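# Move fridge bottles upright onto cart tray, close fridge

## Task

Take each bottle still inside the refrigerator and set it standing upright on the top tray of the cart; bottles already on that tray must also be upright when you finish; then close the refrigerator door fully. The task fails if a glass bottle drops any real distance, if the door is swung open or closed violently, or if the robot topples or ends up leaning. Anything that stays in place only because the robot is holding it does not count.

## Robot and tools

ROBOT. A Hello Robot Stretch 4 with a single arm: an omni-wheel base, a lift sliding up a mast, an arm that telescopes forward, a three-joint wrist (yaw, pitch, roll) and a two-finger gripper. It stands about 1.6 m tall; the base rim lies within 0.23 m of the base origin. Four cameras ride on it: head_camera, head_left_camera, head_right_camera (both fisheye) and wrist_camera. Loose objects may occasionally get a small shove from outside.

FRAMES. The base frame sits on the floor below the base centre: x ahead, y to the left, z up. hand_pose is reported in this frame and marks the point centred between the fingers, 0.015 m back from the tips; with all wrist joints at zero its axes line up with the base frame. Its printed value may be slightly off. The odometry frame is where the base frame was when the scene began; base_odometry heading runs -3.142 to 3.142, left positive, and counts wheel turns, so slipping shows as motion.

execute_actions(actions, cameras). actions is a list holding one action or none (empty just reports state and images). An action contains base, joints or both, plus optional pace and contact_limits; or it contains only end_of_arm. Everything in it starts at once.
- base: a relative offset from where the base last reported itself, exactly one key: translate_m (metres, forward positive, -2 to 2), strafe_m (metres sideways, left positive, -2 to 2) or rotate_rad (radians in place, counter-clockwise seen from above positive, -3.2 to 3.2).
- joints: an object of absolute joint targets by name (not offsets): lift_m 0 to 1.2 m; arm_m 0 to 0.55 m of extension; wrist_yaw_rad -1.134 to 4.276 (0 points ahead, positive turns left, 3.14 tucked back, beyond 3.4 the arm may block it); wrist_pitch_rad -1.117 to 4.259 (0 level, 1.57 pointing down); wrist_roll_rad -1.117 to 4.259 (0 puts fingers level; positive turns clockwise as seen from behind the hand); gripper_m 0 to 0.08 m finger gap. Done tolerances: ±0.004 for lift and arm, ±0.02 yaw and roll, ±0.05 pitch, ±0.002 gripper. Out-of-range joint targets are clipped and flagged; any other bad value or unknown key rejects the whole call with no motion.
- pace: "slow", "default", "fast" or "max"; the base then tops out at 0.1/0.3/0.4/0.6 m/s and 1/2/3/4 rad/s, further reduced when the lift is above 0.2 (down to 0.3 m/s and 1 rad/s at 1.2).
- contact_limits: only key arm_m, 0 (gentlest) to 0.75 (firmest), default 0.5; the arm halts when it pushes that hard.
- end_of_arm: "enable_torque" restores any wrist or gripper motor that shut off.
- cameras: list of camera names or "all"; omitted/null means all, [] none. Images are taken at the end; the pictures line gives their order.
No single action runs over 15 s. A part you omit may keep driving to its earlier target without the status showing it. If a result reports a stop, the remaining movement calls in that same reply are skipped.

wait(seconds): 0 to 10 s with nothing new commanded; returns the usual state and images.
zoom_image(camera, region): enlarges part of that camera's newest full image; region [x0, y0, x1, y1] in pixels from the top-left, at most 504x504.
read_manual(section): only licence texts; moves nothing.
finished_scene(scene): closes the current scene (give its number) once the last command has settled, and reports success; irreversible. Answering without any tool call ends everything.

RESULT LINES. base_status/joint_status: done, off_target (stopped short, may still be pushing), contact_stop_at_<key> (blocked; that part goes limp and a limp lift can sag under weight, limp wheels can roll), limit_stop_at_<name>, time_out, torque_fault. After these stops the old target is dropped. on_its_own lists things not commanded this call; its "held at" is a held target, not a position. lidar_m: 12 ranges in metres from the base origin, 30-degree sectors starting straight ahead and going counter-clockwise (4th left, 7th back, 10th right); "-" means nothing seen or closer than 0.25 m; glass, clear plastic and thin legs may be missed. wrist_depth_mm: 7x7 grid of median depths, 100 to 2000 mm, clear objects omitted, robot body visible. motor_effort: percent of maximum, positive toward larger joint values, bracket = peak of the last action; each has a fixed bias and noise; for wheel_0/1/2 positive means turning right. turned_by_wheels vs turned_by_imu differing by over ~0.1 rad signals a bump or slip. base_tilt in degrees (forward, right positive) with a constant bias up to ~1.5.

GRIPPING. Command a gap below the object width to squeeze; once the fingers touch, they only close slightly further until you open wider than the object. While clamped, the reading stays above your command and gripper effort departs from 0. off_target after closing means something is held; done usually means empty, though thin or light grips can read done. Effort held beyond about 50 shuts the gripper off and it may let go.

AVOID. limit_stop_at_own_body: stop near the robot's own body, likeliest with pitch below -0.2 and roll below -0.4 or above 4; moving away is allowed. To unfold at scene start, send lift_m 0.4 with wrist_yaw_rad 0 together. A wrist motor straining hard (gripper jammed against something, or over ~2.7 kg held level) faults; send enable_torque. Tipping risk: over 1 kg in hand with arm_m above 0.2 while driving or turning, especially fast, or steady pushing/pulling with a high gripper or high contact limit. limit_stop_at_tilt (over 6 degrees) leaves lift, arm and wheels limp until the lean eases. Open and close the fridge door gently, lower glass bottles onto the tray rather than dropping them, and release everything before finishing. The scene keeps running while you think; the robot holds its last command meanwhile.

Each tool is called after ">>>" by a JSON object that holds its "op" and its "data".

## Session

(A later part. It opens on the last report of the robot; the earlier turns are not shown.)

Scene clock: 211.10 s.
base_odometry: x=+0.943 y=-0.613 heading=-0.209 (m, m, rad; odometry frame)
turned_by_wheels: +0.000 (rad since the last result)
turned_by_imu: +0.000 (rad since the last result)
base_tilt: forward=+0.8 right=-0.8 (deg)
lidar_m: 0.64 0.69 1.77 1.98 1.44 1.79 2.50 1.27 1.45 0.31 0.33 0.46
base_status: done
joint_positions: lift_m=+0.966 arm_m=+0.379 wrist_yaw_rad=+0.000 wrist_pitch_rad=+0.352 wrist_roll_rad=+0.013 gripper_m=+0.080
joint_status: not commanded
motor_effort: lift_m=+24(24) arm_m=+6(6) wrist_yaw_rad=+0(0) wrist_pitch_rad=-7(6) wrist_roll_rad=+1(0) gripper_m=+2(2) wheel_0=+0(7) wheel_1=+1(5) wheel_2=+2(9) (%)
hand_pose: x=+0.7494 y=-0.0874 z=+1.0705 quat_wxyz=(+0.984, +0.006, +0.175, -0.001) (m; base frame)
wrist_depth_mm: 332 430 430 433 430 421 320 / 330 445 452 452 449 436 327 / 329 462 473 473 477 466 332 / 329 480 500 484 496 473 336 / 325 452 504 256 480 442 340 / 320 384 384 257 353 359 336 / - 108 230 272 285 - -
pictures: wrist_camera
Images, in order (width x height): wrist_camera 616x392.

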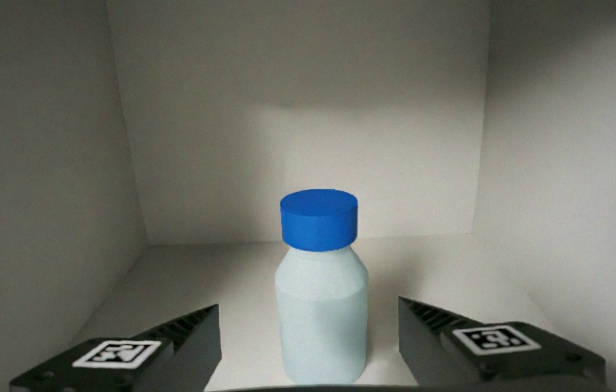

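>>> {"op": "execute_actions", "data": {"actions": [{"base":{"strafe_m":-0.01},"joints":{"arm_m":0.507},"pace":"slow","contact_limits":{"arm_m":0.2}}], "cameras": ["wrist_camera"]}}

Scene clock: 220.27 s.
base_odometry: x=+0.941 y=-0.623 heading=-0.209 (m, m, rad; odometry frame)
turned_by_wheels: +0.000 (rad since the last result)
turned_by_imu: +0.001 (rad since the last result)
base_tilt: forward=+0.8 right=-0.8 (deg)
lidar_m: 0.65 0.65 1.77 2.02 1.42 1.80 2.49 1.25 1.43 0.29 0.33 0.48
base_status: done
joint_positions: lift_m=+0.966 arm_m=+0.506 wrist_yaw_rad=+0.000 wrist_pitch_rad=+0.352 wrist_roll_rad=+0.013 gripper_m=+0.080
joint_status: all done
motor_effort: lift_m=+24(24) arm_m=+7(7) wrist_yaw_rad=+0(0) wrist_pitch_rad=-8(8) wrist_roll_rad=-2(1) gripper_m=+2(3) wheel_0=+0(6) wheel_1=-1(2) wheel_2=+0(2) (%)
contact_limits: arm_m 0.2
hand_pose: x=+0.8763 y=-0.0874 z=+1.0705 quat_wxyz=(+0.984, +0.006, +0.175, -0.001) (m; base frame)
wrist_depth_mm: 314 314 315 315 315 314 310 / 322 329 332 329 329 329 317 / 340 345 347 347 347 347 322 / 338 366 368 364 368 366 327 / 336 384 389 387 384 387 330 / 329 384 382 149 340 359 329 / - 108 134 123 130 - -
pictures: wrist_camera
Images, in order (width x height): wrist_camera 616x392.

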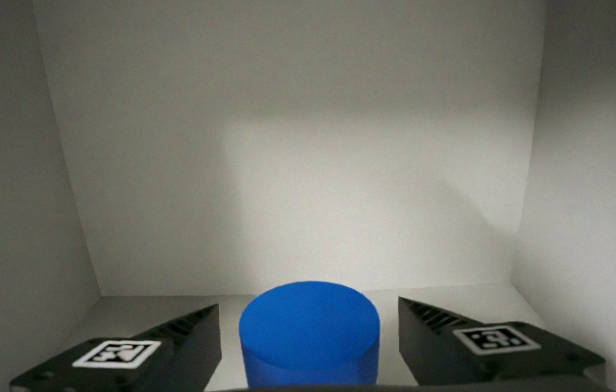

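>>> {"op": "execute_actions", "data": {"actions": [{"joints":{"gripper_m":0.03}}], "cameras": []}}

>>> {"op": "execute_actions", "data": {"actions": [{"joints":{"lift_m":0.99},"pace":"slow"}], "cameras": ["wrist_camera"]}}

Scene clock: 225.27 s.
base_odometry: x=+0.941 y=-0.623 heading=-0.209 (m, m, rad; odometry frame)
turned_by_wheels: +0.000 (rad since the last result)
turned_by_imu: +0.000 (rad since the last result)
base_tilt: forward=+0.8 right=-0.9 (deg)
lidar_m: 0.62 0.65 1.76 2.00 1.43 1.82 2.49 1.25 1.44 0.29 0.31 0.46
base_status: not commanded
joint_positions: lift_m=+0.966 arm_m=+0.506 wrist_yaw_rad=+0.000 wrist_pitch_rad=+0.352 wrist_roll_rad=+0.013 gripper_m=+0.052
joint_status: gripper_m off_target (ended at +0.052, target +0.030)
on_its_own: gripper_m is held at +0.046, not at your +0.030, by its contact guard: the fingers met something
motor_effort: lift_m=+24(24) arm_m=+6(7) wrist_yaw_rad=+0(1) wrist_pitch_rad=-6(7) wrist_roll_rad=-4(2) gripper_m=-41(47) wheel_0=+0(0) wheel_1=-2(1) wheel_2=+0(0) (%)
hand_pose: x=+0.8763 y=-0.0875 z=+1.0705 quat_wxyz=(+0.984, +0.006, +0.175, -0.001) (m; base frame)
wrist_depth_mm: 317 314 314 315 315 314 309 / 322 330 330 330 330 327 317 / 340 345 347 347 347 345 324 / 340 366 366 364 366 366 327 / 334 387 384 387 387 384 329 / 329 384 366 150 155 359 329 / 306 109 125 123 126 - -
pictures: none
No camera images: the call's "cameras" was empty. Leave "cameras" out to get every camera's image.

Scene clock: 226.23 s.
base_odometry: x=+0.941 y=-0.623 heading=-0.209 (m, m, rad; odometry frame)
turned_by_wheels: +0.000 (rad since the last result)
turned_by_imu: +0.000 (rad since the last result)
base_tilt: forward=+0.8 right=-0.9 (deg)
lidar_m: 0.65 0.65 1.77 2.00 1.44 1.81 2.49 1.26 1.43 0.31 0.29 0.45
base_status: not commanded
joint_positions: lift_m=+0.990 arm_m=+0.506 wrist_yaw_rad=+0.000 wrist_pitch_rad=+0.355 wrist_roll_rad=+0.013 gripper_m=+0.052
joint_status: all done
on_its_own: gripper_m is held at +0.046, not at your +0.030, by its contact guard: the fingers met something
motor_effort: lift_m=+26(26) arm_m=+6(6) wrist_yaw_rad=+1(1) wrist_pitch_rad=-15(17) wrist_roll_rad=-2(0) gripper_m=-40(42) wheel_0=+0(0) wheel_1=-1(1) wheel_2=+0(0) (%)
hand_pose: x=+0.8761 y=-0.0875 z=+1.0938 quat_wxyz=(+0.984, +0.006, +0.177, -0.001) (m; base frame)
wrist_depth_mm: 315 315 315 315 314 315 309 / 324 329 330 330 329 329 317 / 340 347 347 347 347 347 324 / 338 366 368 366 366 366 327 / 336 389 384 387 387 387 330 / 327 402 399 149 156 389 329 / 322 109 125 123 126 - -
pictures: wrist_camera
Images, in order (width x height): wrist_camera 616x392.

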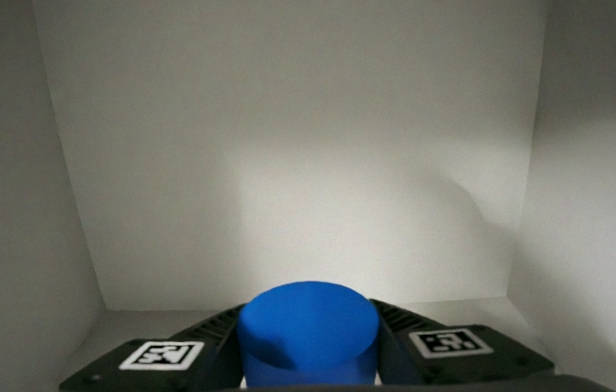

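>>> {"op": "execute_actions", "data": {"actions": [{"base":{"translate_m":-0.9},"joints":{"arm_m":0.1}}], "cameras": []}}

>>> {"op": "execute_actions", "data": {"actions": [{"base":{"rotate_rad":-1.877},"joints":{"lift_m":0.96}}], "cameras": ["wrist_camera","head_camera"]}}

Scene clock: 238.33 s.
base_odometry: x=+0.060 y=-0.436 heading=-0.209 (m, m, rad; odometry frame)
turned_by_wheels: +0.000 (rad since the last result)
turned_by_imu: +0.002 (rad since the last result)
base_tilt: forward=+0.8 right=-0.8 (deg)
lidar_m: 1.29 2.16 2.11 1.22 1.28 1.65 1.58 1.00 0.62 0.78 2.82 0.95
base_status: done
joint_positions: lift_m=+0.990 arm_m=+0.101 wrist_yaw_rad=+0.000 wrist_pitch_rad=+0.355 wrist_roll_rad=+0.013 gripper_m=+0.052
joint_status: all done
on_its_own: gripper_m is held at +0.046, not at your +0.030, by its contact guard: the fingers met something
motor_effort: lift_m=+25(26) arm_m=-6(8) wrist_yaw_rad=+0(1) wrist_pitch_rad=-18(17) wrist_roll_rad=+1(0) gripper_m=-42(41) wheel_0=+1(5) wheel_1=+1(3) wheel_2=+1(9) (%)
hand_pose: x=+0.4714 y=-0.0874 z=+1.0939 quat_wxyz=(+0.984, +0.006, +0.177, -0.001) (m; base frame)
wrist_depth_mm: 1576 1537 1138 1430 917 525 1618 / 1661 1661 1499 1537 960 549 1661 / 1661 1756 1464 1576 991 574 1756 / 1808 1863 1708 1661 1025 627 1808 / - - 1708 1537 1042 647 - / 1863 1921 1397 149 155 1618 1708 / 1618 109 126 123 126 - 1464
pictures: none
No camera images: the call's "cameras" was empty. Leave "cameras" out to get every camera's image.

Scene clock: 240.77 s.
base_odometry: x=+0.060 y=-0.436 heading=-2.086 (m, m, rad; odometry frame)
turned_by_wheels: -1.877 (rad since the last result)
turned_by_imu: -1.856 (rad since the last result)
base_tilt: forward=+0.7 right=-0.9 (deg)
lidar_m: 0.61 2.66 2.45 0.95 1.53 2.41 1.26 1.22 1.46 1.60 1.60 0.72
base_status: done
joint_positions: lift_m=+0.960 arm_m=+0.101 wrist_yaw_rad=+0.000 wrist_pitch_rad=+0.355 wrist_roll_rad=+0.013 gripper_m=+0.052
joint_status: all done
on_its_own: gripper_m is held at +0.046, not at your +0.030, by its contact guard: the fingers met something
motor_effort: lift_m=+19(21) arm_m=-7(7) wrist_yaw_rad=+0(2) wrist_pitch_rad=-15(16) wrist_roll_rad=-1(0) gripper_m=-41(41) wheel_0=+2(5) wheel_1=+2(8) wheel_2=+1(6) (%)
hand_pose: x=+0.4714 y=-0.0875 z=+1.0644 quat_wxyz=(+0.984, +0.006, +0.177, -0.001) (m; base frame)
wrist_depth_mm: 1863 - - - - 1808 1464 / 1983 - - - - 1808 1464 / - - - - - 1863 1499 / - - - 946 946 891 1464 / - - 661 768 654 715 691 / 1921 1863 544 149 155 564 1499 / 1537 109 125 123 126 - 1464
pictures: head_camera, wrist_camera
Images, in order (width x height): head_camera 420x560, wrist_camera 616x392.

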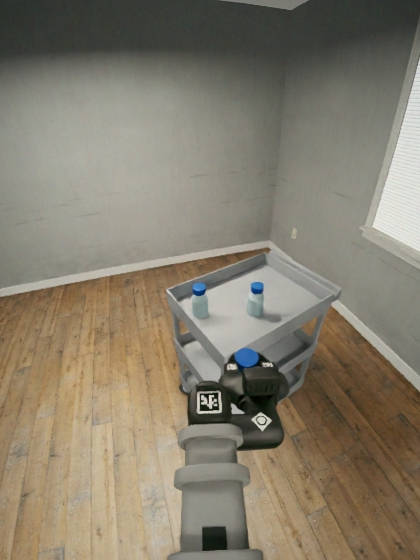

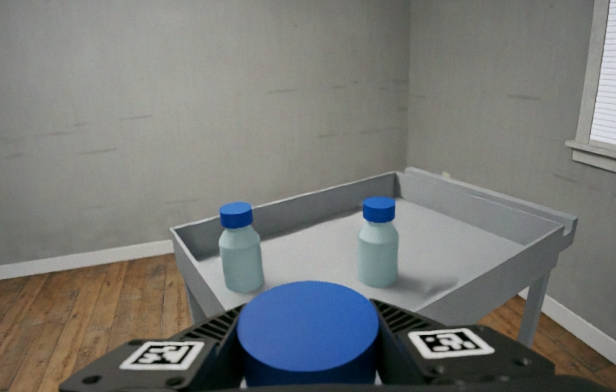

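>>> {"op": "execute_actions", "data": {"actions": [{"joints":{"arm_m":0.415}}], "cameras": []}}

>>> {"op": "execute_actions", "data": {"actions": [{"joints":{"lift_m":0.835},"pace":"slow"}], "cameras": ["wrist_camera","head_camera"]}}

Scene clock: 249.73 s.
base_odometry: x=+0.060 y=-0.436 heading=-2.086 (m, m, rad; odometry frame)
turned_by_wheels: +0.000 (rad since the last result)
turned_by_imu: +0.001 (rad since the last result)
base_tilt: forward=+0.8 right=-0.8 (deg)
lidar_m: 0.62 2.66 2.44 0.94 1.53 2.39 1.25 1.23 1.45 1.57 1.62 0.72
base_status: not commanded
joint_positions: lift_m=+0.960 arm_m=+0.414 wrist_yaw_rad=+0.000 wrist_pitch_rad=+0.355 wrist_roll_rad=+0.013 gripper_m=+0.052
joint_status: all done
on_its_own: gripper_m is held at +0.046, not at your +0.030, by its contact guard: the fingers met something
motor_effort: lift_m=+19(19) arm_m=+6(9) wrist_yaw_rad=+0(1) wrist_pitch_rad=-16(17) wrist_roll_rad=-1(1) gripper_m=-41(41) wheel_0=+1(2) wheel_1=+2(2) wheel_2=+1(1) (%)
hand_pose: x=+0.7841 y=-0.0874 z=+1.0643 quat_wxyz=(+0.984, +0.006, +0.177, -0.001) (m; base frame)
wrist_depth_mm: 1618 1756 1863 - - 1708 1397 / 1661 1808 1921 - - 1808 1366 / 1756 1808 - - - 1808 1430 / 1808 - - - - 1863 1464 / 1921 - - - 691 647 597 / 1921 1921 349 148 155 559 525 / 1537 109 125 123 126 - -
pictures: none
No camera images: the call's "cameras" was empty. Leave "cameras" out to get every camera's image.

Scene clock: 251.60 s.
base_odometry: x=+0.060 y=-0.436 heading=-2.086 (m, m, rad; odometry frame)
turned_by_wheels: +0.000 (rad since the last result)
turned_by_imu: +0.000 (rad since the last result)
base_tilt: forward=+0.7 right=-0.8 (deg)
lidar_m: 0.60 2.65 2.48 0.94 1.53 2.41 1.26 1.24 1.45 1.58 1.61 0.75
base_status: not commanded
joint_positions: lift_m=+0.835 arm_m=+0.414 wrist_yaw_rad=+0.000 wrist_pitch_rad=+0.355 wrist_roll_rad=+0.013 gripper_m=+0.052
joint_status: all done
on_its_own: gripper_m is held at +0.046, not at your +0.030, by its contact guard: the fingers met something
motor_effort: lift_m=+18(20) arm_m=+6(6) wrist_yaw_rad=-1(1) wrist_pitch_rad=-16(17) wrist_roll_rad=+0(0) gripper_m=-42(41) wheel_0=+1(2) wheel_1=+2(2) wheel_2=+1(1) (%)
hand_pose: x=+0.7841 y=-0.0874 z=+0.9394 quat_wxyz=(+0.984, +0.006, +0.177, -0.001) (m; base frame)
wrist_depth_mm: 1618 1708 1756 - - 1708 1397 / 1708 1863 1863 - - 1808 1397 / 1756 1921 - - - 1756 1430 / 1808 1863 - 574 627 304 530 / 1863 290 484 500 473 281 466 / 1499 364 285 149 155 283 364 / 1308 109 125 124 126 - -
pictures: head_camera, wrist_camera
Images, in order (width x height): head_camera 420x560, wrist_camera 616x392.

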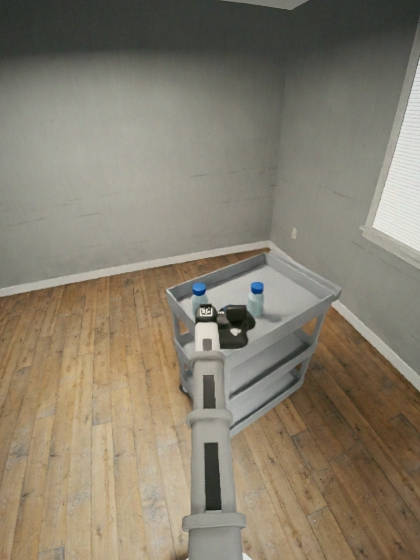

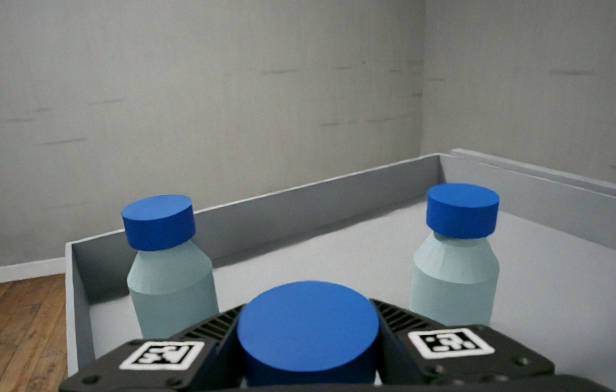

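>>> {"op": "execute_actions", "data": {"actions": [{"joints":{"lift_m":0.822},"pace":"slow"}], "cameras": []}}

Scene clock: 255.93 s.
base_odometry: x=+0.060 y=-0.436 heading=-2.086 (m, m, rad; odometry frame)
turned_by_wheels: +0.000 (rad since the last result)
turned_by_imu: +0.000 (rad since the last result)
base_tilt: forward=+0.7 right=-0.7 (deg)
lidar_m: 0.63 2.67 2.47 0.94 1.54 2.40 1.23 1.24 1.44 1.60 1.60 0.71
base_status: not commanded
joint_positions: lift_m=+0.822 arm_m=+0.414 wrist_yaw_rad=+0.000 wrist_pitch_rad=+0.351 wrist_roll_rad=+0.013 gripper_m=+0.052
joint_status: all done
on_its_own: gripper_m is held at +0.046, not at your +0.030, by its contact guard: the fingers met something
motor_effort: lift_m=+15(17) arm_m=+6(6) wrist_yaw_rad=+0(1) wrist_pitch_rad=-3(17) wrist_roll_rad=+0(1) gripper_m=-42(41) wheel_0=+2(2) wheel_1=+2(2) wheel_2=+1(1) (%)
hand_pose: x=+0.7844 y=-0.0874 z=+0.9276 quat_wxyz=(+0.985, +0.006, +0.175, -0.001) (m; base frame)
wrist_depth_mm: 1618 1661 1863 - - 1661 1397 / 1708 1808 1921 - - 1808 1397 / 1708 1863 - - - 1708 1397 / 1863 1863 - 569 615 281 525 / 1863 285 469 488 459 277 455 / 1499 349 285 150 155 282 353 / 1308 109 125 123 127 - -
pictures: none
No camera images: the call's "cameras" was empty. Leave "cameras" out to get every camera's image.

>>> {"op": "execute_actions", "data": {"actions": [{"joints":{"gripper_m":0.08}}], "cameras": []}}

>>> {"op": "execute_actions", "data": {"actions": [{"joints":{"arm_m":0.0,"lift_m":0.87}}], "cameras": ["wrist_camera","head_camera","head_left_camera"]}}

Scene clock: 267.50 s.
base_odometry: x=+0.060 y=-0.436 heading=-2.086 (m, m, rad; odometry frame)
turned_by_wheels: +0.000 (rad since the last result)
turned_by_imu: +0.000 (rad since the last result)
base_tilt: forward=+0.8 right=-0.8 (deg)
lidar_m: 0.63 2.67 2.46 0.94 1.54 2.39 1.26 1.23 1.46 1.61 1.59 0.73
base_status: not commanded
joint_positions: lift_m=+0.822 arm_m=+0.414 wrist_yaw_rad=+0.000 wrist_pitch_rad=+0.352 wrist_roll_rad=+0.013 gripper_m=+0.080
joint_status: all done
motor_effort: lift_m=+17(17) arm_m=+6(6) wrist_yaw_rad=+0(0) wrist_pitch_rad=-6(7) wrist_roll_rad=-1(0) gripper_m=+0(40) wheel_0=+1(2) wheel_1=+1(2) wheel_2=+1(1) (%)
hand_pose: x=+0.7843 y=-0.0874 z=+0.9271 quat_wxyz=(+0.985, +0.006, +0.175, -0.001) (m; base frame)
wrist_depth_mm: 1661 1661 1808 - - 1708 1397 / 1661 1863 1863 - - 1808 1397 / 1708 1863 - - - 1661 1397 / 1808 1863 - 564 609 274 521 / 1863 283 462 484 449 276 449 / 1537 347 286 147 287 279 355 / - 108 131 122 130 - -
pictures: none
No camera images: the call's "cameras" was empty. Leave "cameras" out to get every camera's image.

Scene clock: 269.83 s.
base_odometry: x=+0.060 y=-0.436 heading=-2.086 (m, m, rad; odometry frame)
turned_by_wheels: +0.000 (rad since the last result)
turned_by_imu: +0.000 (rad since the last result)
base_tilt: forward=+0.8 right=-0.8 (deg)
lidar_m: 0.63 2.66 2.46 0.93 1.53 2.40 1.26 1.25 1.45 1.59 1.61 0.72
base_status: not commanded
joint_positions: lift_m=+0.870 arm_m=+0.001 wrist_yaw_rad=+0.000 wrist_pitch_rad=+0.353 wrist_roll_rad=+0.013 gripper_m=+0.080
joint_status: all done
motor_effort: lift_m=+24(24) arm_m=-7(7) wrist_yaw_rad=+1(1) wrist_pitch_rad=-8(9) wrist_roll_rad=-1(0) gripper_m=+2(0) wheel_0=+2(1) wheel_1=+2(2) wheel_2=+1(1) (%)
hand_pose: x=+0.3717 y=-0.0874 z=+0.9745 quat_wxyz=(+0.984, +0.006, +0.175, -0.001) (m; base frame)
wrist_depth_mm: 1863 - - - - 1808 1499 / - - - - - 1863 1499 / - - - - 1060 1808 1499 / - - 707 707 691 691 1499 / - - 668 480 539 1808 1618 / 1756 1708 931 484 917 866 1537 / - 108 427 768 741 - -
pictures: head_camera, head_left_camera, wrist_camera
Images, in order (width x height): head_camera 420x560, head_left_camera 420x672, wrist_camera 616x392.

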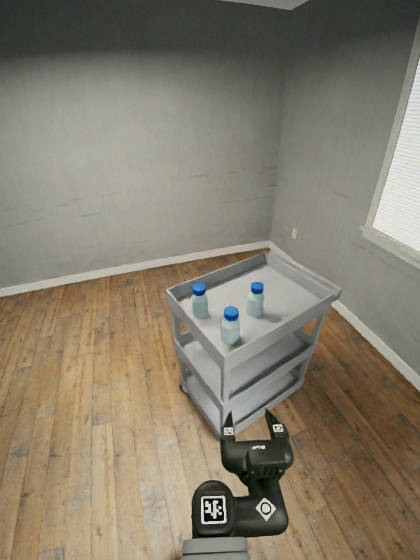

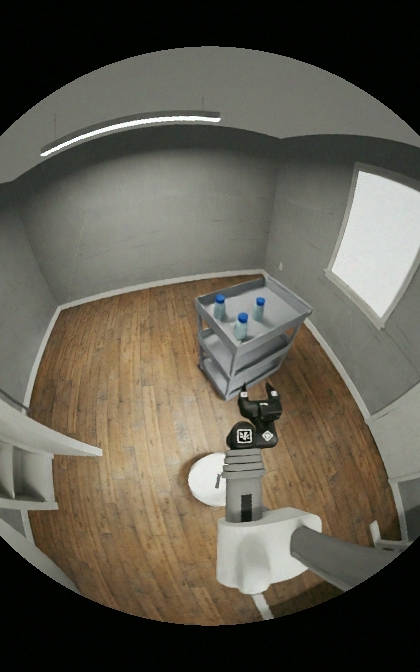

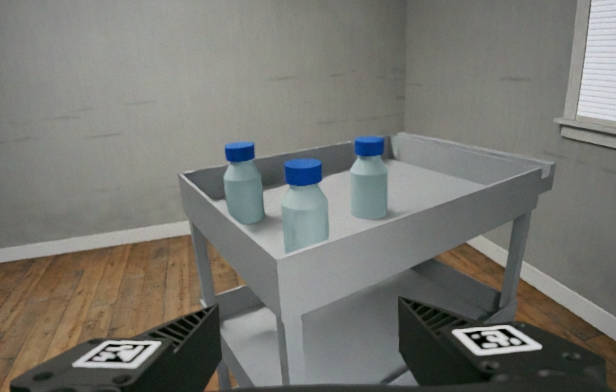

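>>> {"op": "execute_actions", "data": {"actions": [{"base":{"rotate_rad":2.53},"joints":{"lift_m":0.35,"gripper_m":0.0,"wrist_pitch_rad":1.0}}], "cameras": ["head_right_camera"]}}

>>> {"op": "execute_actions", "data": {"actions": [{"base":{"strafe_m":-1.07}}], "cameras": []}}

>>> {"op": "execute_actions", "data": {"actions": [{"base":{"rotate_rad":0.135},"joints":{"wrist_pitch_rad":0.0}}]}}

Scene clock: 300.93 s.
base_odometry: x=+0.060 y=-0.436 heading=+0.444 (m, m, rad; odometry frame)
turned_by_wheels: +2.530 (rad since the last result)
turned_by_imu: +2.503 (rad since the last result)
base_tilt: forward=+0.8 right=-0.8 (deg)
lidar_m: 2.32 1.23 1.22 1.37 1.59 1.58 0.79 0.64 0.97 2.61 0.93 1.51
base_status: done
joint_positions: lift_m=+0.350 arm_m=+0.001 wrist_yaw_rad=+0.000 wrist_pitch_rad=+1.001 wrist_roll_rad=+0.013 gripper_m=+0.000
joint_status: all done
motor_effort: lift_m=+17(22) arm_m=-7(7) wrist_yaw_rad=+0(1) wrist_pitch_rad=-4(5) wrist_roll_rad=+1(2) gripper_m=-2(0) wheel_0=+1(4) wheel_1=+1(5) wheel_2=+0(8) (%)
hand_pose: x=+0.2867 y=-0.0874 z=+0.3494 quat_wxyz=(+0.877, +0.006, +0.480, -0.003) (m; base frame)
wrist_depth_mm: 866 854 842 842 820 831 809 / 778 759 750 750 741 741 723 / 683 676 676 654 654 654 654 / 615 609 603 591 597 591 580 / 554 554 549 544 539 535 530 / 508 504 504 496 500 488 484 / 469 473 466 - - 455 452
pictures: head_right_camera
Images, in order (width x height): head_right_camera 420x672.

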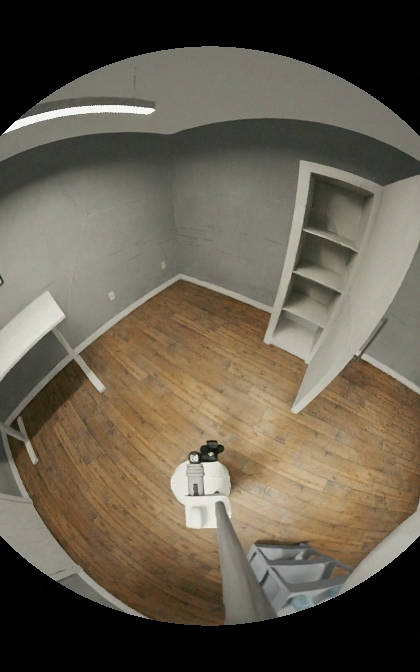

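Scene clock: 305.83 s.
base_odometry: x=+0.520 y=-1.402 heading=+0.444 (m, m, rad; odometry frame)
turned_by_wheels: +0.000 (rad since the last result)
turned_by_imu: +0.002 (rad since the last result)
base_tilt: forward=+0.8 right=-0.8 (deg)
lidar_m: 0.46 0.43 2.14 2.29 0.83 0.77 2.31 1.87 1.83 1.80 1.44 1.19
base_status: done
joint_positions: lift_m=+0.350 arm_m=+0.001 wrist_yaw_rad=+0.000 wrist_pitch_rad=+1.001 wrist_roll_rad=+0.013 gripper_m=+0.000
joint_status: not commanded
motor_effort: lift_m=+17(17) arm_m=-7(7) wrist_yaw_rad=+0(0) wrist_pitch_rad=-3(4) wrist_roll_rad=-1(2) gripper_m=-2(3) wheel_0=-1(8) wheel_1=+2(6) wheel_2=+0(1) (%)
hand_pose: x=+0.2867 y=-0.0874 z=+0.3494 quat_wxyz=(+0.877, +0.006, +0.480, -0.003) (m; base frame)
wrist_depth_mm: 325 384 492 661 820 831 820 / 342 413 535 723 732 732 723 / 370 455 640 654 654 647 654 / 421 504 603 603 591 585 585 / 554 544 554 544 544 535 530 / 504 504 504 500 500 492 484 / 473 469 466 - - 455 449
pictures: none
No camera images: the call's "cameras" was empty. Leave "cameras" out to get every camera's image.

Scene clock: 306.97 s.
base_odometry: x=+0.520 y=-1.402 heading=+0.579 (m, m, rad; odometry frame)
turned_by_wheels: +0.135 (rad since the last result)
turned_by_imu: +0.134 (rad since the last result)
base_tilt: forward=+0.6 right=-0.8 (deg)
lidar_m: 0.45 0.49 2.15 2.48 0.79 0.77 2.14 1.82 1.86 1.64 1.42 0.85
base_status: done
joint_positions: lift_m=+0.350 arm_m=+0.001 wrist_yaw_rad=+0.000 wrist_pitch_rad=+0.003 wrist_roll_rad=+0.013 gripper_m=+0.000
joint_status: all done
motor_effort: lift_m=+17(17) arm_m=-7(7) wrist_yaw_rad=+0(1) wrist_pitch_rad=-9(12) wrist_roll_rad=-2(0) gripper_m=-2(1) wheel_0=-1(4) wheel_1=+1(6) wheel_2=-1(4) (%)
hand_pose: x=+0.3847 y=-0.0874 z=+0.5279 quat_wxyz=(+1.000, +0.006, +0.001, +0.000) (m; base frame)
wrist_depth_mm: 289 332 402 492 654 1025 1008 / 290 334 399 492 627 1008 1008 / 290 332 397 488 627 976 1008 / 287 332 392 484 627 976 991 / 285 330 392 480 621 960 1008 / 285 325 387 436 621 946 1042 / 282 322 359 - - 960 1042
pictures: head_camera, head_left_camera, head_right_camera, wrist_camera
Images, in order (width x height): head_camera 420x560, head_left_camera 420x672, head_right_camera 420x672, wrist_camera 616x392.

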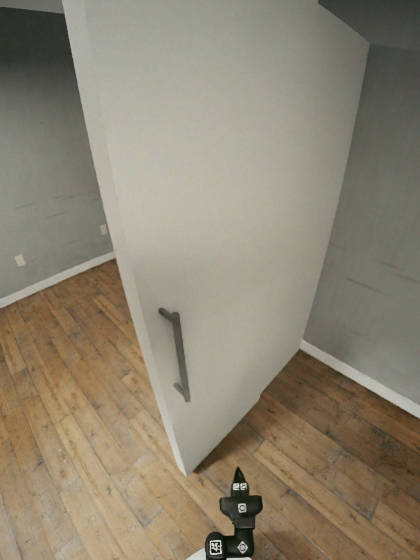

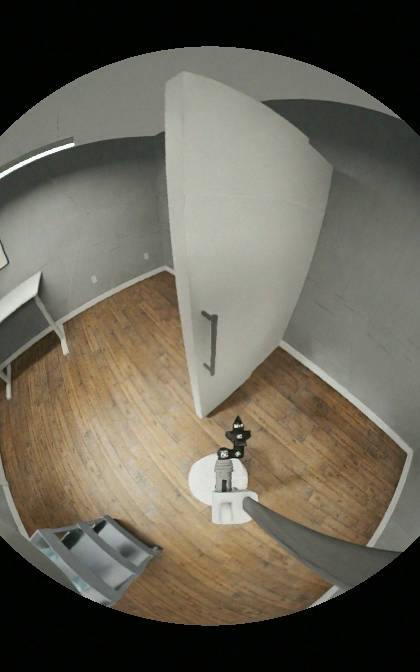

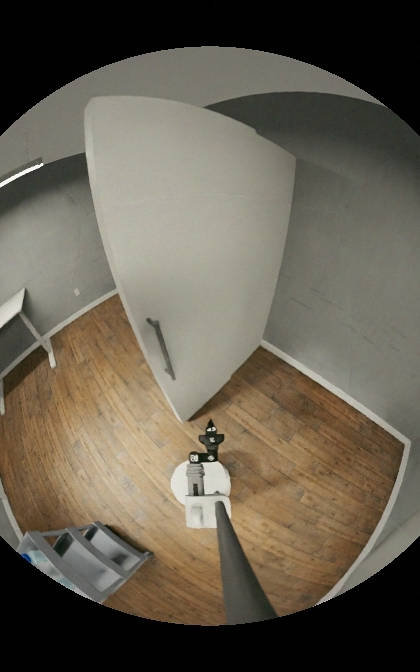

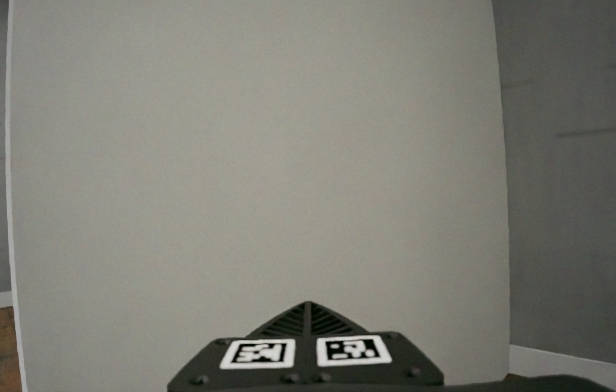

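>>> {"op": "execute_actions", "data": {"actions": [{"base":{"strafe_m":0.06},"joints":{"lift_m":0.28,"arm_m":0.2}}], "cameras": []}}

>>> {"op": "execute_actions", "data": {"actions": [{"joints":{"arm_m":0.4},"pace":"slow","contact_limits":{"arm_m":0.4}}], "cameras": ["head_camera","wrist_camera"]}}

Scene clock: 319.17 s.
base_odometry: x=+0.487 y=-1.352 heading=+0.579 (m, m, rad; odometry frame)
turned_by_wheels: +0.000 (rad since the last result)
turned_by_imu: +0.000 (rad since the last result)
base_tilt: forward=+0.8 right=-0.9 (deg)
lidar_m: 0.46 2.82 2.11 2.45 0.75 0.73 2.16 1.88 1.90 1.68 1.47 0.79
base_status: done
joint_positions: lift_m=+0.280 arm_m=+0.199 wrist_yaw_rad=+0.000 wrist_pitch_rad=+0.003 wrist_roll_rad=+0.013 gripper_m=+0.000
joint_status: all done
motor_effort: lift_m=+17(15) arm_m=+6(7) wrist_yaw_rad=-1(1) wrist_pitch_rad=-8(10) wrist_roll_rad=-1(1) gripper_m=-2(2) wheel_0=+0(7) wheel_1=+0(5) wheel_2=-1(1) (%)
hand_pose: x=+0.5824 y=-0.0874 z=+0.4579 quat_wxyz=(+1.000, +0.006, +0.001, +0.000) (m; base frame)
wrist_depth_mm: 137 158 189 235 306 452 854 / 138 158 189 233 301 439 854 / 137 158 188 232 298 430 820 / 137 157 188 229 296 427 854 / 136 156 186 229 293 421 788 / 135 155 185 206 293 418 788 / 134 154 169 - - 418 759
pictures: none
No camera images: the call's "cameras" was empty. Leave "cameras" out to get every camera's image.

Scene clock: 322.43 s.
base_odometry: x=+0.487 y=-1.352 heading=+0.579 (m, m, rad; odometry frame)
turned_by_wheels: +0.000 (rad since the last result)
turned_by_imu: +0.000 (rad since the last result)
base_tilt: forward=+0.8 right=-0.8 (deg)
lidar_m: 0.72 0.74 2.09 2.44 0.76 0.72 2.18 1.88 1.87 1.66 1.46 0.88
base_status: not commanded
joint_positions: lift_m=+0.280 arm_m=+0.399 wrist_yaw_rad=+0.000 wrist_pitch_rad=+0.003 wrist_roll_rad=+0.013 gripper_m=+0.000
joint_status: all done
motor_effort: lift_m=+17(17) arm_m=+7(10) wrist_yaw_rad=+1(25) wrist_pitch_rad=-9(8) wrist_roll_rad=+1(2) gripper_m=-1(1) wheel_0=-1(0) wheel_1=+1(1) wheel_2=-2(6) (%)
contact_limits: arm_m 0.4
hand_pose: x=+0.7824 y=-0.0875 z=+0.4580 quat_wxyz=(+1.000, +0.006, +0.001, +0.000) (m; base frame)
wrist_depth_mm: 195 206 216 228 241 257 271 / 195 204 215 227 240 255 270 / 195 204 215 228 240 254 267 / 195 204 214 226 238 254 266 / 194 204 216 226 238 254 267 / 194 204 213 220 237 253 267 / 193 202 208 - - 253 266
pictures: head_camera, wrist_camera
Images, in order (width x height): head_camera 420x560, wrist_camera 616x392.

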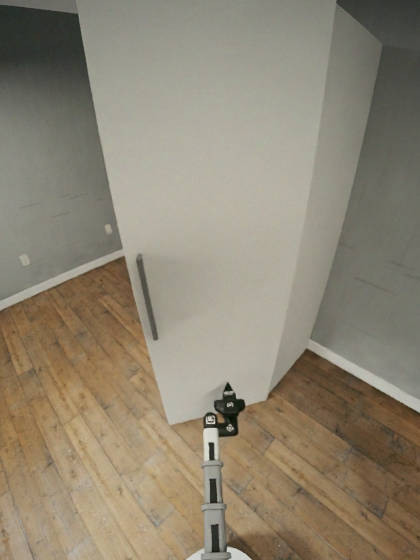

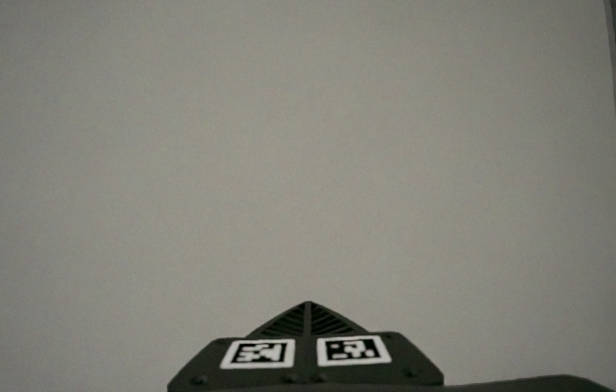

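>>> {"op": "execute_actions", "data": {"actions": [], "cameras": ["head_camera"]}}

Scene clock: 326.90 s.
base_odometry: x=+0.487 y=-1.352 heading=+0.579 (m, m, rad; odometry frame)
turned_by_wheels: +0.000 (rad since the last result)
turned_by_imu: +0.000 (rad since the last result)
base_tilt: forward=+0.7 right=-0.9 (deg)
lidar_m: 1.00 2.82 2.10 2.43 0.76 0.73 2.19 1.89 1.88 1.67 1.48 0.96
base_status: not commanded
joint_positions: lift_m=+0.280 arm_m=+0.399 wrist_yaw_rad=+0.000 wrist_pitch_rad=+0.003 wrist_roll_rad=+0.013 gripper_m=+0.000
joint_status: all done
motor_effort: lift_m=+17(17) arm_m=+6(10) wrist_yaw_rad=+1(25) wrist_pitch_rad=-9(8) wrist_roll_rad=+0(2) gripper_m=-3(1) wheel_0=+0(0) wheel_1=+1(1) wheel_2=-2(6) (%)
contact_limits: arm_m 0.4
hand_pose: x=+0.7824 y=-0.0875 z=+0.4580 quat_wxyz=(+1.000, +0.006, +0.001, +0.000) (m; base frame)
wrist_depth_mm: - - 691 521 418 345 307 / - - 683 525 421 349 310 / - - 699 525 427 355 312 / - - 699 530 427 355 315 / - - 707 535 433 357 315 / 1756 1756 715 488 433 357 317 / 1182 1160 1138 - - 355 315
pictures: head_camera
Images, in order (width x height): head_camera 420x560.

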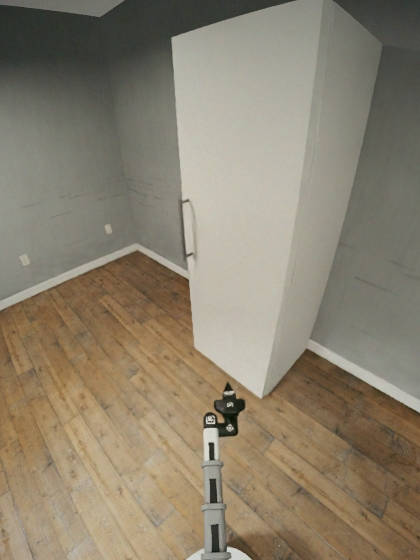

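>>> {"op": "execute_actions", "data": {"actions": [{"base":{"strafe_m":0.9},"joints":{"arm_m":0.0}}]}}

Scene clock: 344.80 s.
base_odometry: x=-0.005 y=-0.599 heading=+0.579 (m, m, rad; odometry frame)
turned_by_wheels: +0.000 (rad since the last result)
turned_by_imu: -0.001 (rad since the last result)
base_tilt: forward=+0.8 right=-0.7 (deg)
lidar_m: 2.48 1.39 1.42 1.66 1.59 1.58 0.47 0.44 2.51 2.45 1.46 1.48
base_status: done
joint_positions: lift_m=+0.280 arm_m=+0.001 wrist_yaw_rad=+0.000 wrist_pitch_rad=+0.003 wrist_roll_rad=+0.013 gripper_m=+0.000
joint_status: all done
motor_effort: lift_m=+18(18) arm_m=-7(10) wrist_yaw_rad=+0(1) wrist_pitch_rad=-7(9) wrist_roll_rad=+0(0) gripper_m=-3(2) wheel_0=+0(8) wheel_1=+0(7) wheel_2=-1(1) (%)
hand_pose: x=+0.3848 y=-0.0874 z=+0.4579 quat_wxyz=(+1.000, +0.006, +0.001, +0.000) (m; base frame)
wrist_depth_mm: 1708 - - - - 1808 1060 / 1756 - - - - 1756 1078 / 1756 - - - - 1808 1060 / 1708 - - - - 1808 1060 / 1661 - - - - 1808 1060 / 1661 1756 1756 1618 1661 1537 1098 / 1229 1182 1118 - - 1078 1060
pictures: head_camera, head_left_camera, head_right_camera, wrist_camera
Images, in order (width x height): head_camera 420x560, head_left_camera 420x672, head_right_camera 420x672, wrist_camera 616x392.

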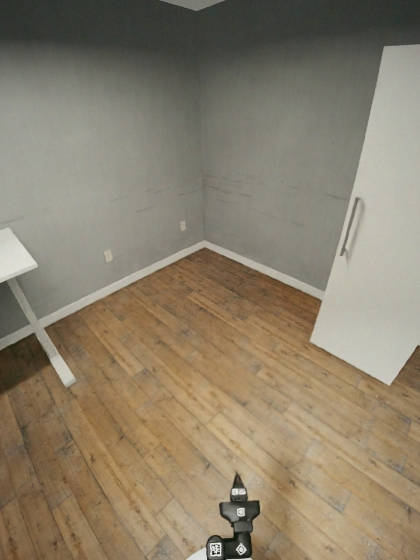

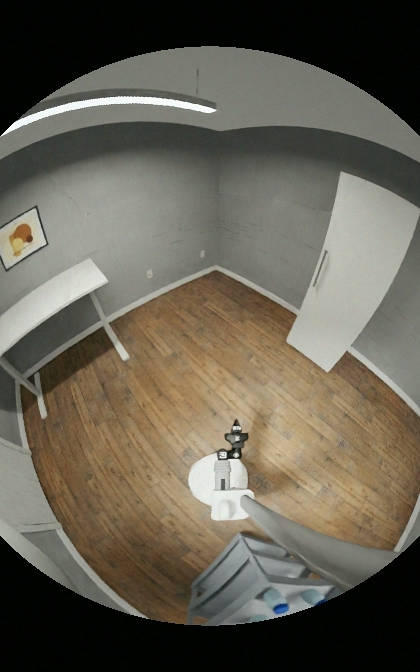

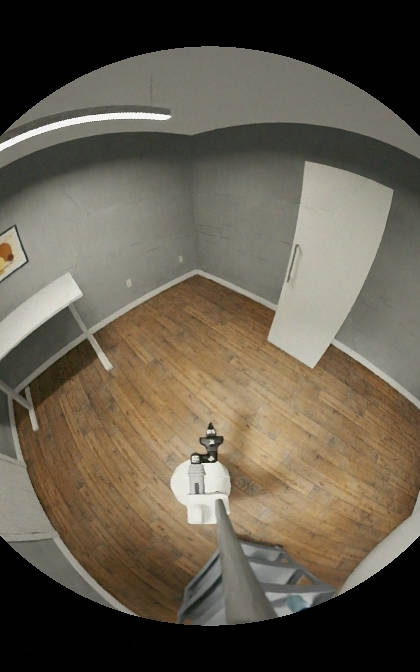

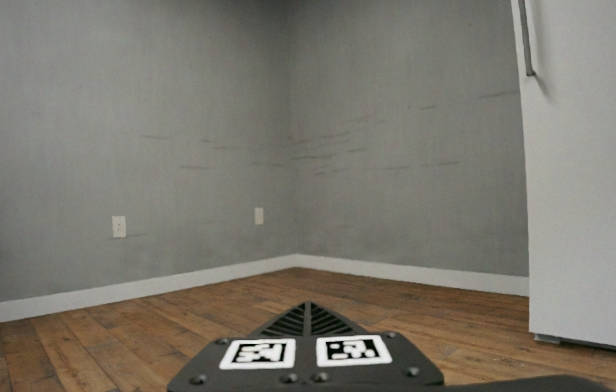

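>>> {"op": "execute_actions", "data": {"actions": [{"base":{"rotate_rad":-0.55}}], "cameras": []}}

>>> {"op": "execute_actions", "data": {"actions": [{"base":{"translate_m":0.85},"joints":{"arm_m":0.15},"pace":"fast"}], "cameras": ["head_camera","wrist_camera"]}}

Scene clock: 351.60 s.
base_odometry: x=-0.005 y=-0.599 heading=+0.029 (m, m, rad; odometry frame)
turned_by_wheels: -0.550 (rad since the last result)
turned_by_imu: -0.543 (rad since the last result)
base_tilt: forward=+0.7 right=-0.9 (deg)
lidar_m: 1.48 2.47 1.42 1.40 1.64 1.58 1.59 0.51 0.40 2.50 2.45 1.47
base_status: done
joint_positions: lift_m=+0.280 arm_m=+0.001 wrist_yaw_rad=+0.000 wrist_pitch_rad=+0.003 wrist_roll_rad=+0.013 gripper_m=+0.000
joint_status: not commanded
motor_effort: lift_m=+18(18) arm_m=-7(7) wrist_yaw_rad=+0(0) wrist_pitch_rad=-8(8) wrist_roll_rad=-1(0) gripper_m=+0(3) wheel_0=+2(6) wheel_1=+0(9) wheel_2=+0(6) (%)
hand_pose: x=+0.3848 y=-0.0874 z=+0.4579 quat_wxyz=(+1.000, +0.006, +0.001, +0.000) (m; base frame)
wrist_depth_mm: - - - 1281 1205 1708 1618 / - - - 1281 1182 1661 1618 / - - - 1281 1205 1708 1618 / - - - 1281 1205 1708 1576 / - - - 1308 1229 1708 1661 / 1756 1756 1756 1255 1229 1499 1464 / 1205 1182 1118 - - 1060 1078
pictures: none
No camera images: the call's "cameras" was empty. Leave "cameras" out to get every camera's image.

Scene clock: 355.07 s.
base_odometry: x=+0.844 y=-0.574 heading=+0.029 (m, m, rad; odometry frame)
turned_by_wheels: +0.000 (rad since the last result)
turned_by_imu: -0.001 (rad since the last result)
base_tilt: forward=+0.9 right=-0.8 (deg)
lidar_m: 0.65 1.53 1.98 1.36 1.40 2.37 1.39 1.18 2.74 2.64 1.51 0.66
base_status: done
joint_positions: lift_m=+0.280 arm_m=+0.149 wrist_yaw_rad=+0.000 wrist_pitch_rad=+0.003 wrist_roll_rad=+0.013 gripper_m=+0.000
joint_status: all done
motor_effort: lift_m=+18(18) arm_m=+6(7) wrist_yaw_rad=+0(1) wrist_pitch_rad=-7(8) wrist_roll_rad=-1(0) gripper_m=-2(1) wheel_0=-1(7) wheel_1=+1(5) wheel_2=+0(11) (%)
hand_pose: x=+0.5324 y=-0.0874 z=+0.4579 quat_wxyz=(+1.000, +0.006, +0.001, +0.000) (m; base frame)
wrist_depth_mm: 1160 1098 342 322 301 286 273 / 1182 1078 342 320 303 285 273 / 1160 1098 343 322 303 287 273 / 1160 1098 343 324 304 287 276 / 1160 1098 342 322 303 287 276 / 1182 1098 342 314 304 289 276 / 1138 1078 347 - - 286 276
pictures: head_camera, wrist_camera
Images, in order (width x height): head_camera 420x560, wrist_camera 616x392.

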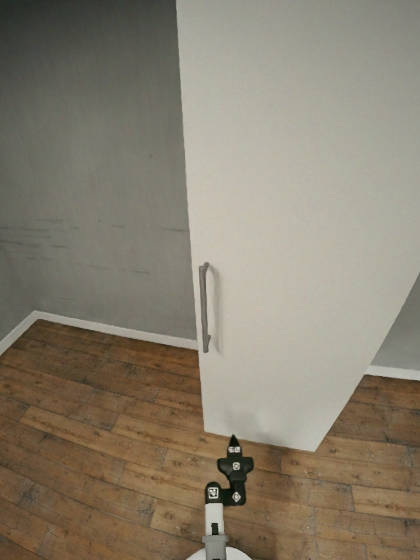

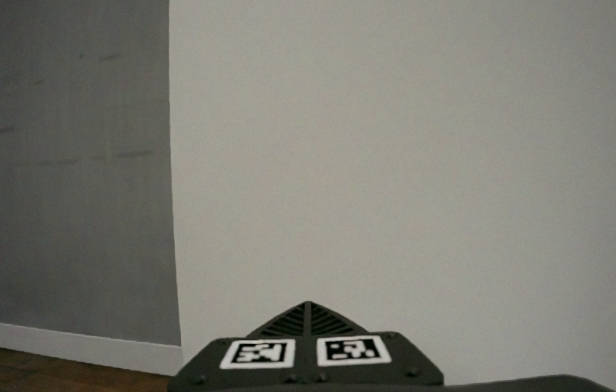

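>>> {"op": "execute_actions", "data": {"actions": [{"joints":{"arm_m":0.33},"pace":"slow","contact_limits":{"arm_m":0.15}}], "cameras": []}}

Scene clock: 364.00 s.
base_odometry: x=+0.844 y=-0.574 heading=+0.029 (m, m, rad; odometry frame)
turned_by_wheels: +0.000 (rad since the last result)
turned_by_imu: +0.001 (rad since the last result)
base_tilt: forward=+0.7 right=-0.8 (deg)
lidar_m: 0.66 1.50 1.96 1.36 1.40 2.41 1.37 1.19 2.71 2.64 1.51 0.64
base_status: not commanded
joint_positions: lift_m=+0.280 arm_m=+0.308 wrist_yaw_rad=-0.006 wrist_pitch_rad=+0.001 wrist_roll_rad=+0.013 gripper_m=+0.000
joint_status: arm_m contact_stop (moved +0.159 of +0.181)
on_its_own: arm_m is slack since a contact_stop (your +0.330 is given up); wrist_yaw_rad is at rest, and its effort (+16) is outside its rest range (-13 to +13)
motor_effort: lift_m=+18(18) arm_m=+0(15) wrist_yaw_rad=+16(32) wrist_pitch_rad=-4(8) wrist_roll_rad=-2(1) gripper_m=-1(1) wheel_0=+6(6) wheel_1=+3(5) wheel_2=-6(10) (%)
contact_limits: arm_m 0.15
hand_pose: x=+0.6907 y=-0.0886 z=+0.4582 quat_wxyz=(+1.000, +0.006, +0.001, -0.003) (m; base frame)
wrist_depth_mm: 991 189 176 165 156 147 - / 976 188 176 165 156 147 - / 991 188 176 165 156 147 142 / 991 189 176 166 156 147 142 / 976 189 177 166 156 147 142 / 991 189 177 162 157 148 - / 976 190 178 - - 148 -
pictures: none
No camera images: the call's "cameras" was empty. Leave "cameras" out to get every camera's image.

The door does not give under a light push, so it is shut.

>>> {"op": "execute_actions", "data": {"actions": [{"joints":{"arm_m":0.2}}], "cameras": ["head_right_camera"]}}

Scene clock: 370.27 s.
base_odometry: x=+0.844 y=-0.574 heading=+0.029 (m, m, rad; odometry frame)
turned_by_wheels: +0.000 (rad since the last result)
turned_by_imu: +0.000 (rad since the last result)
base_tilt: forward=+0.8 right=-0.9 (deg)
lidar_m: 0.63 1.50 1.99 1.37 1.39 2.38 1.37 1.17 2.70 2.68 1.50 0.66
base_status: not commanded
joint_positions: lift_m=+0.280 arm_m=+0.201 wrist_yaw_rad=+0.000 wrist_pitch_rad=+0.003 wrist_roll_rad=+0.013 gripper_m=+0.000
joint_status: all done
motor_effort: lift_m=+18(18) arm_m=-7(7) wrist_yaw_rad=+0(14) wrist_pitch_rad=-8(9) wrist_roll_rad=-2(1) gripper_m=-1(1) wheel_0=+1(5) wheel_1=+2(3) wheel_2=-1(6) (%)
hand_pose: x=+0.5848 y=-0.0874 z=+0.4579 quat_wxyz=(+1.000, +0.006, +0.001, +0.000) (m; base frame)
wrist_depth_mm: 1098 1025 286 268 252 240 - / 1118 1008 287 268 255 240 229 / 1118 1042 289 268 255 240 230 / 1098 1025 289 270 255 240 230 / 1118 1042 289 270 255 240 229 / 1118 1025 287 264 255 240 231 / 1098 1060 293 - - 241 230
pictures: head_right_camera
Images, in order (width x height): head_right_camera 420x672.

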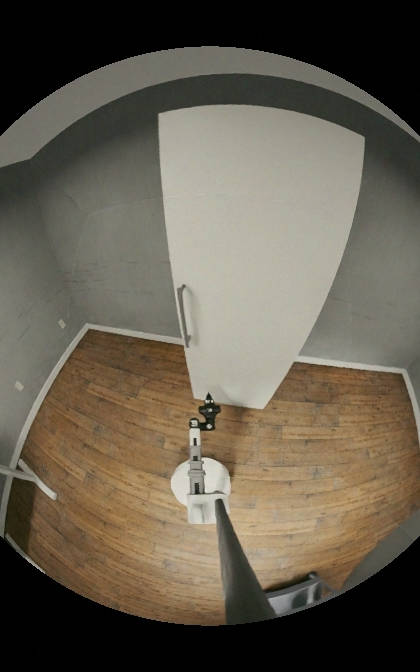

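>>> {"op": "finished_scene", "data": {"scene": 1}}

The scene is finished: the task was done.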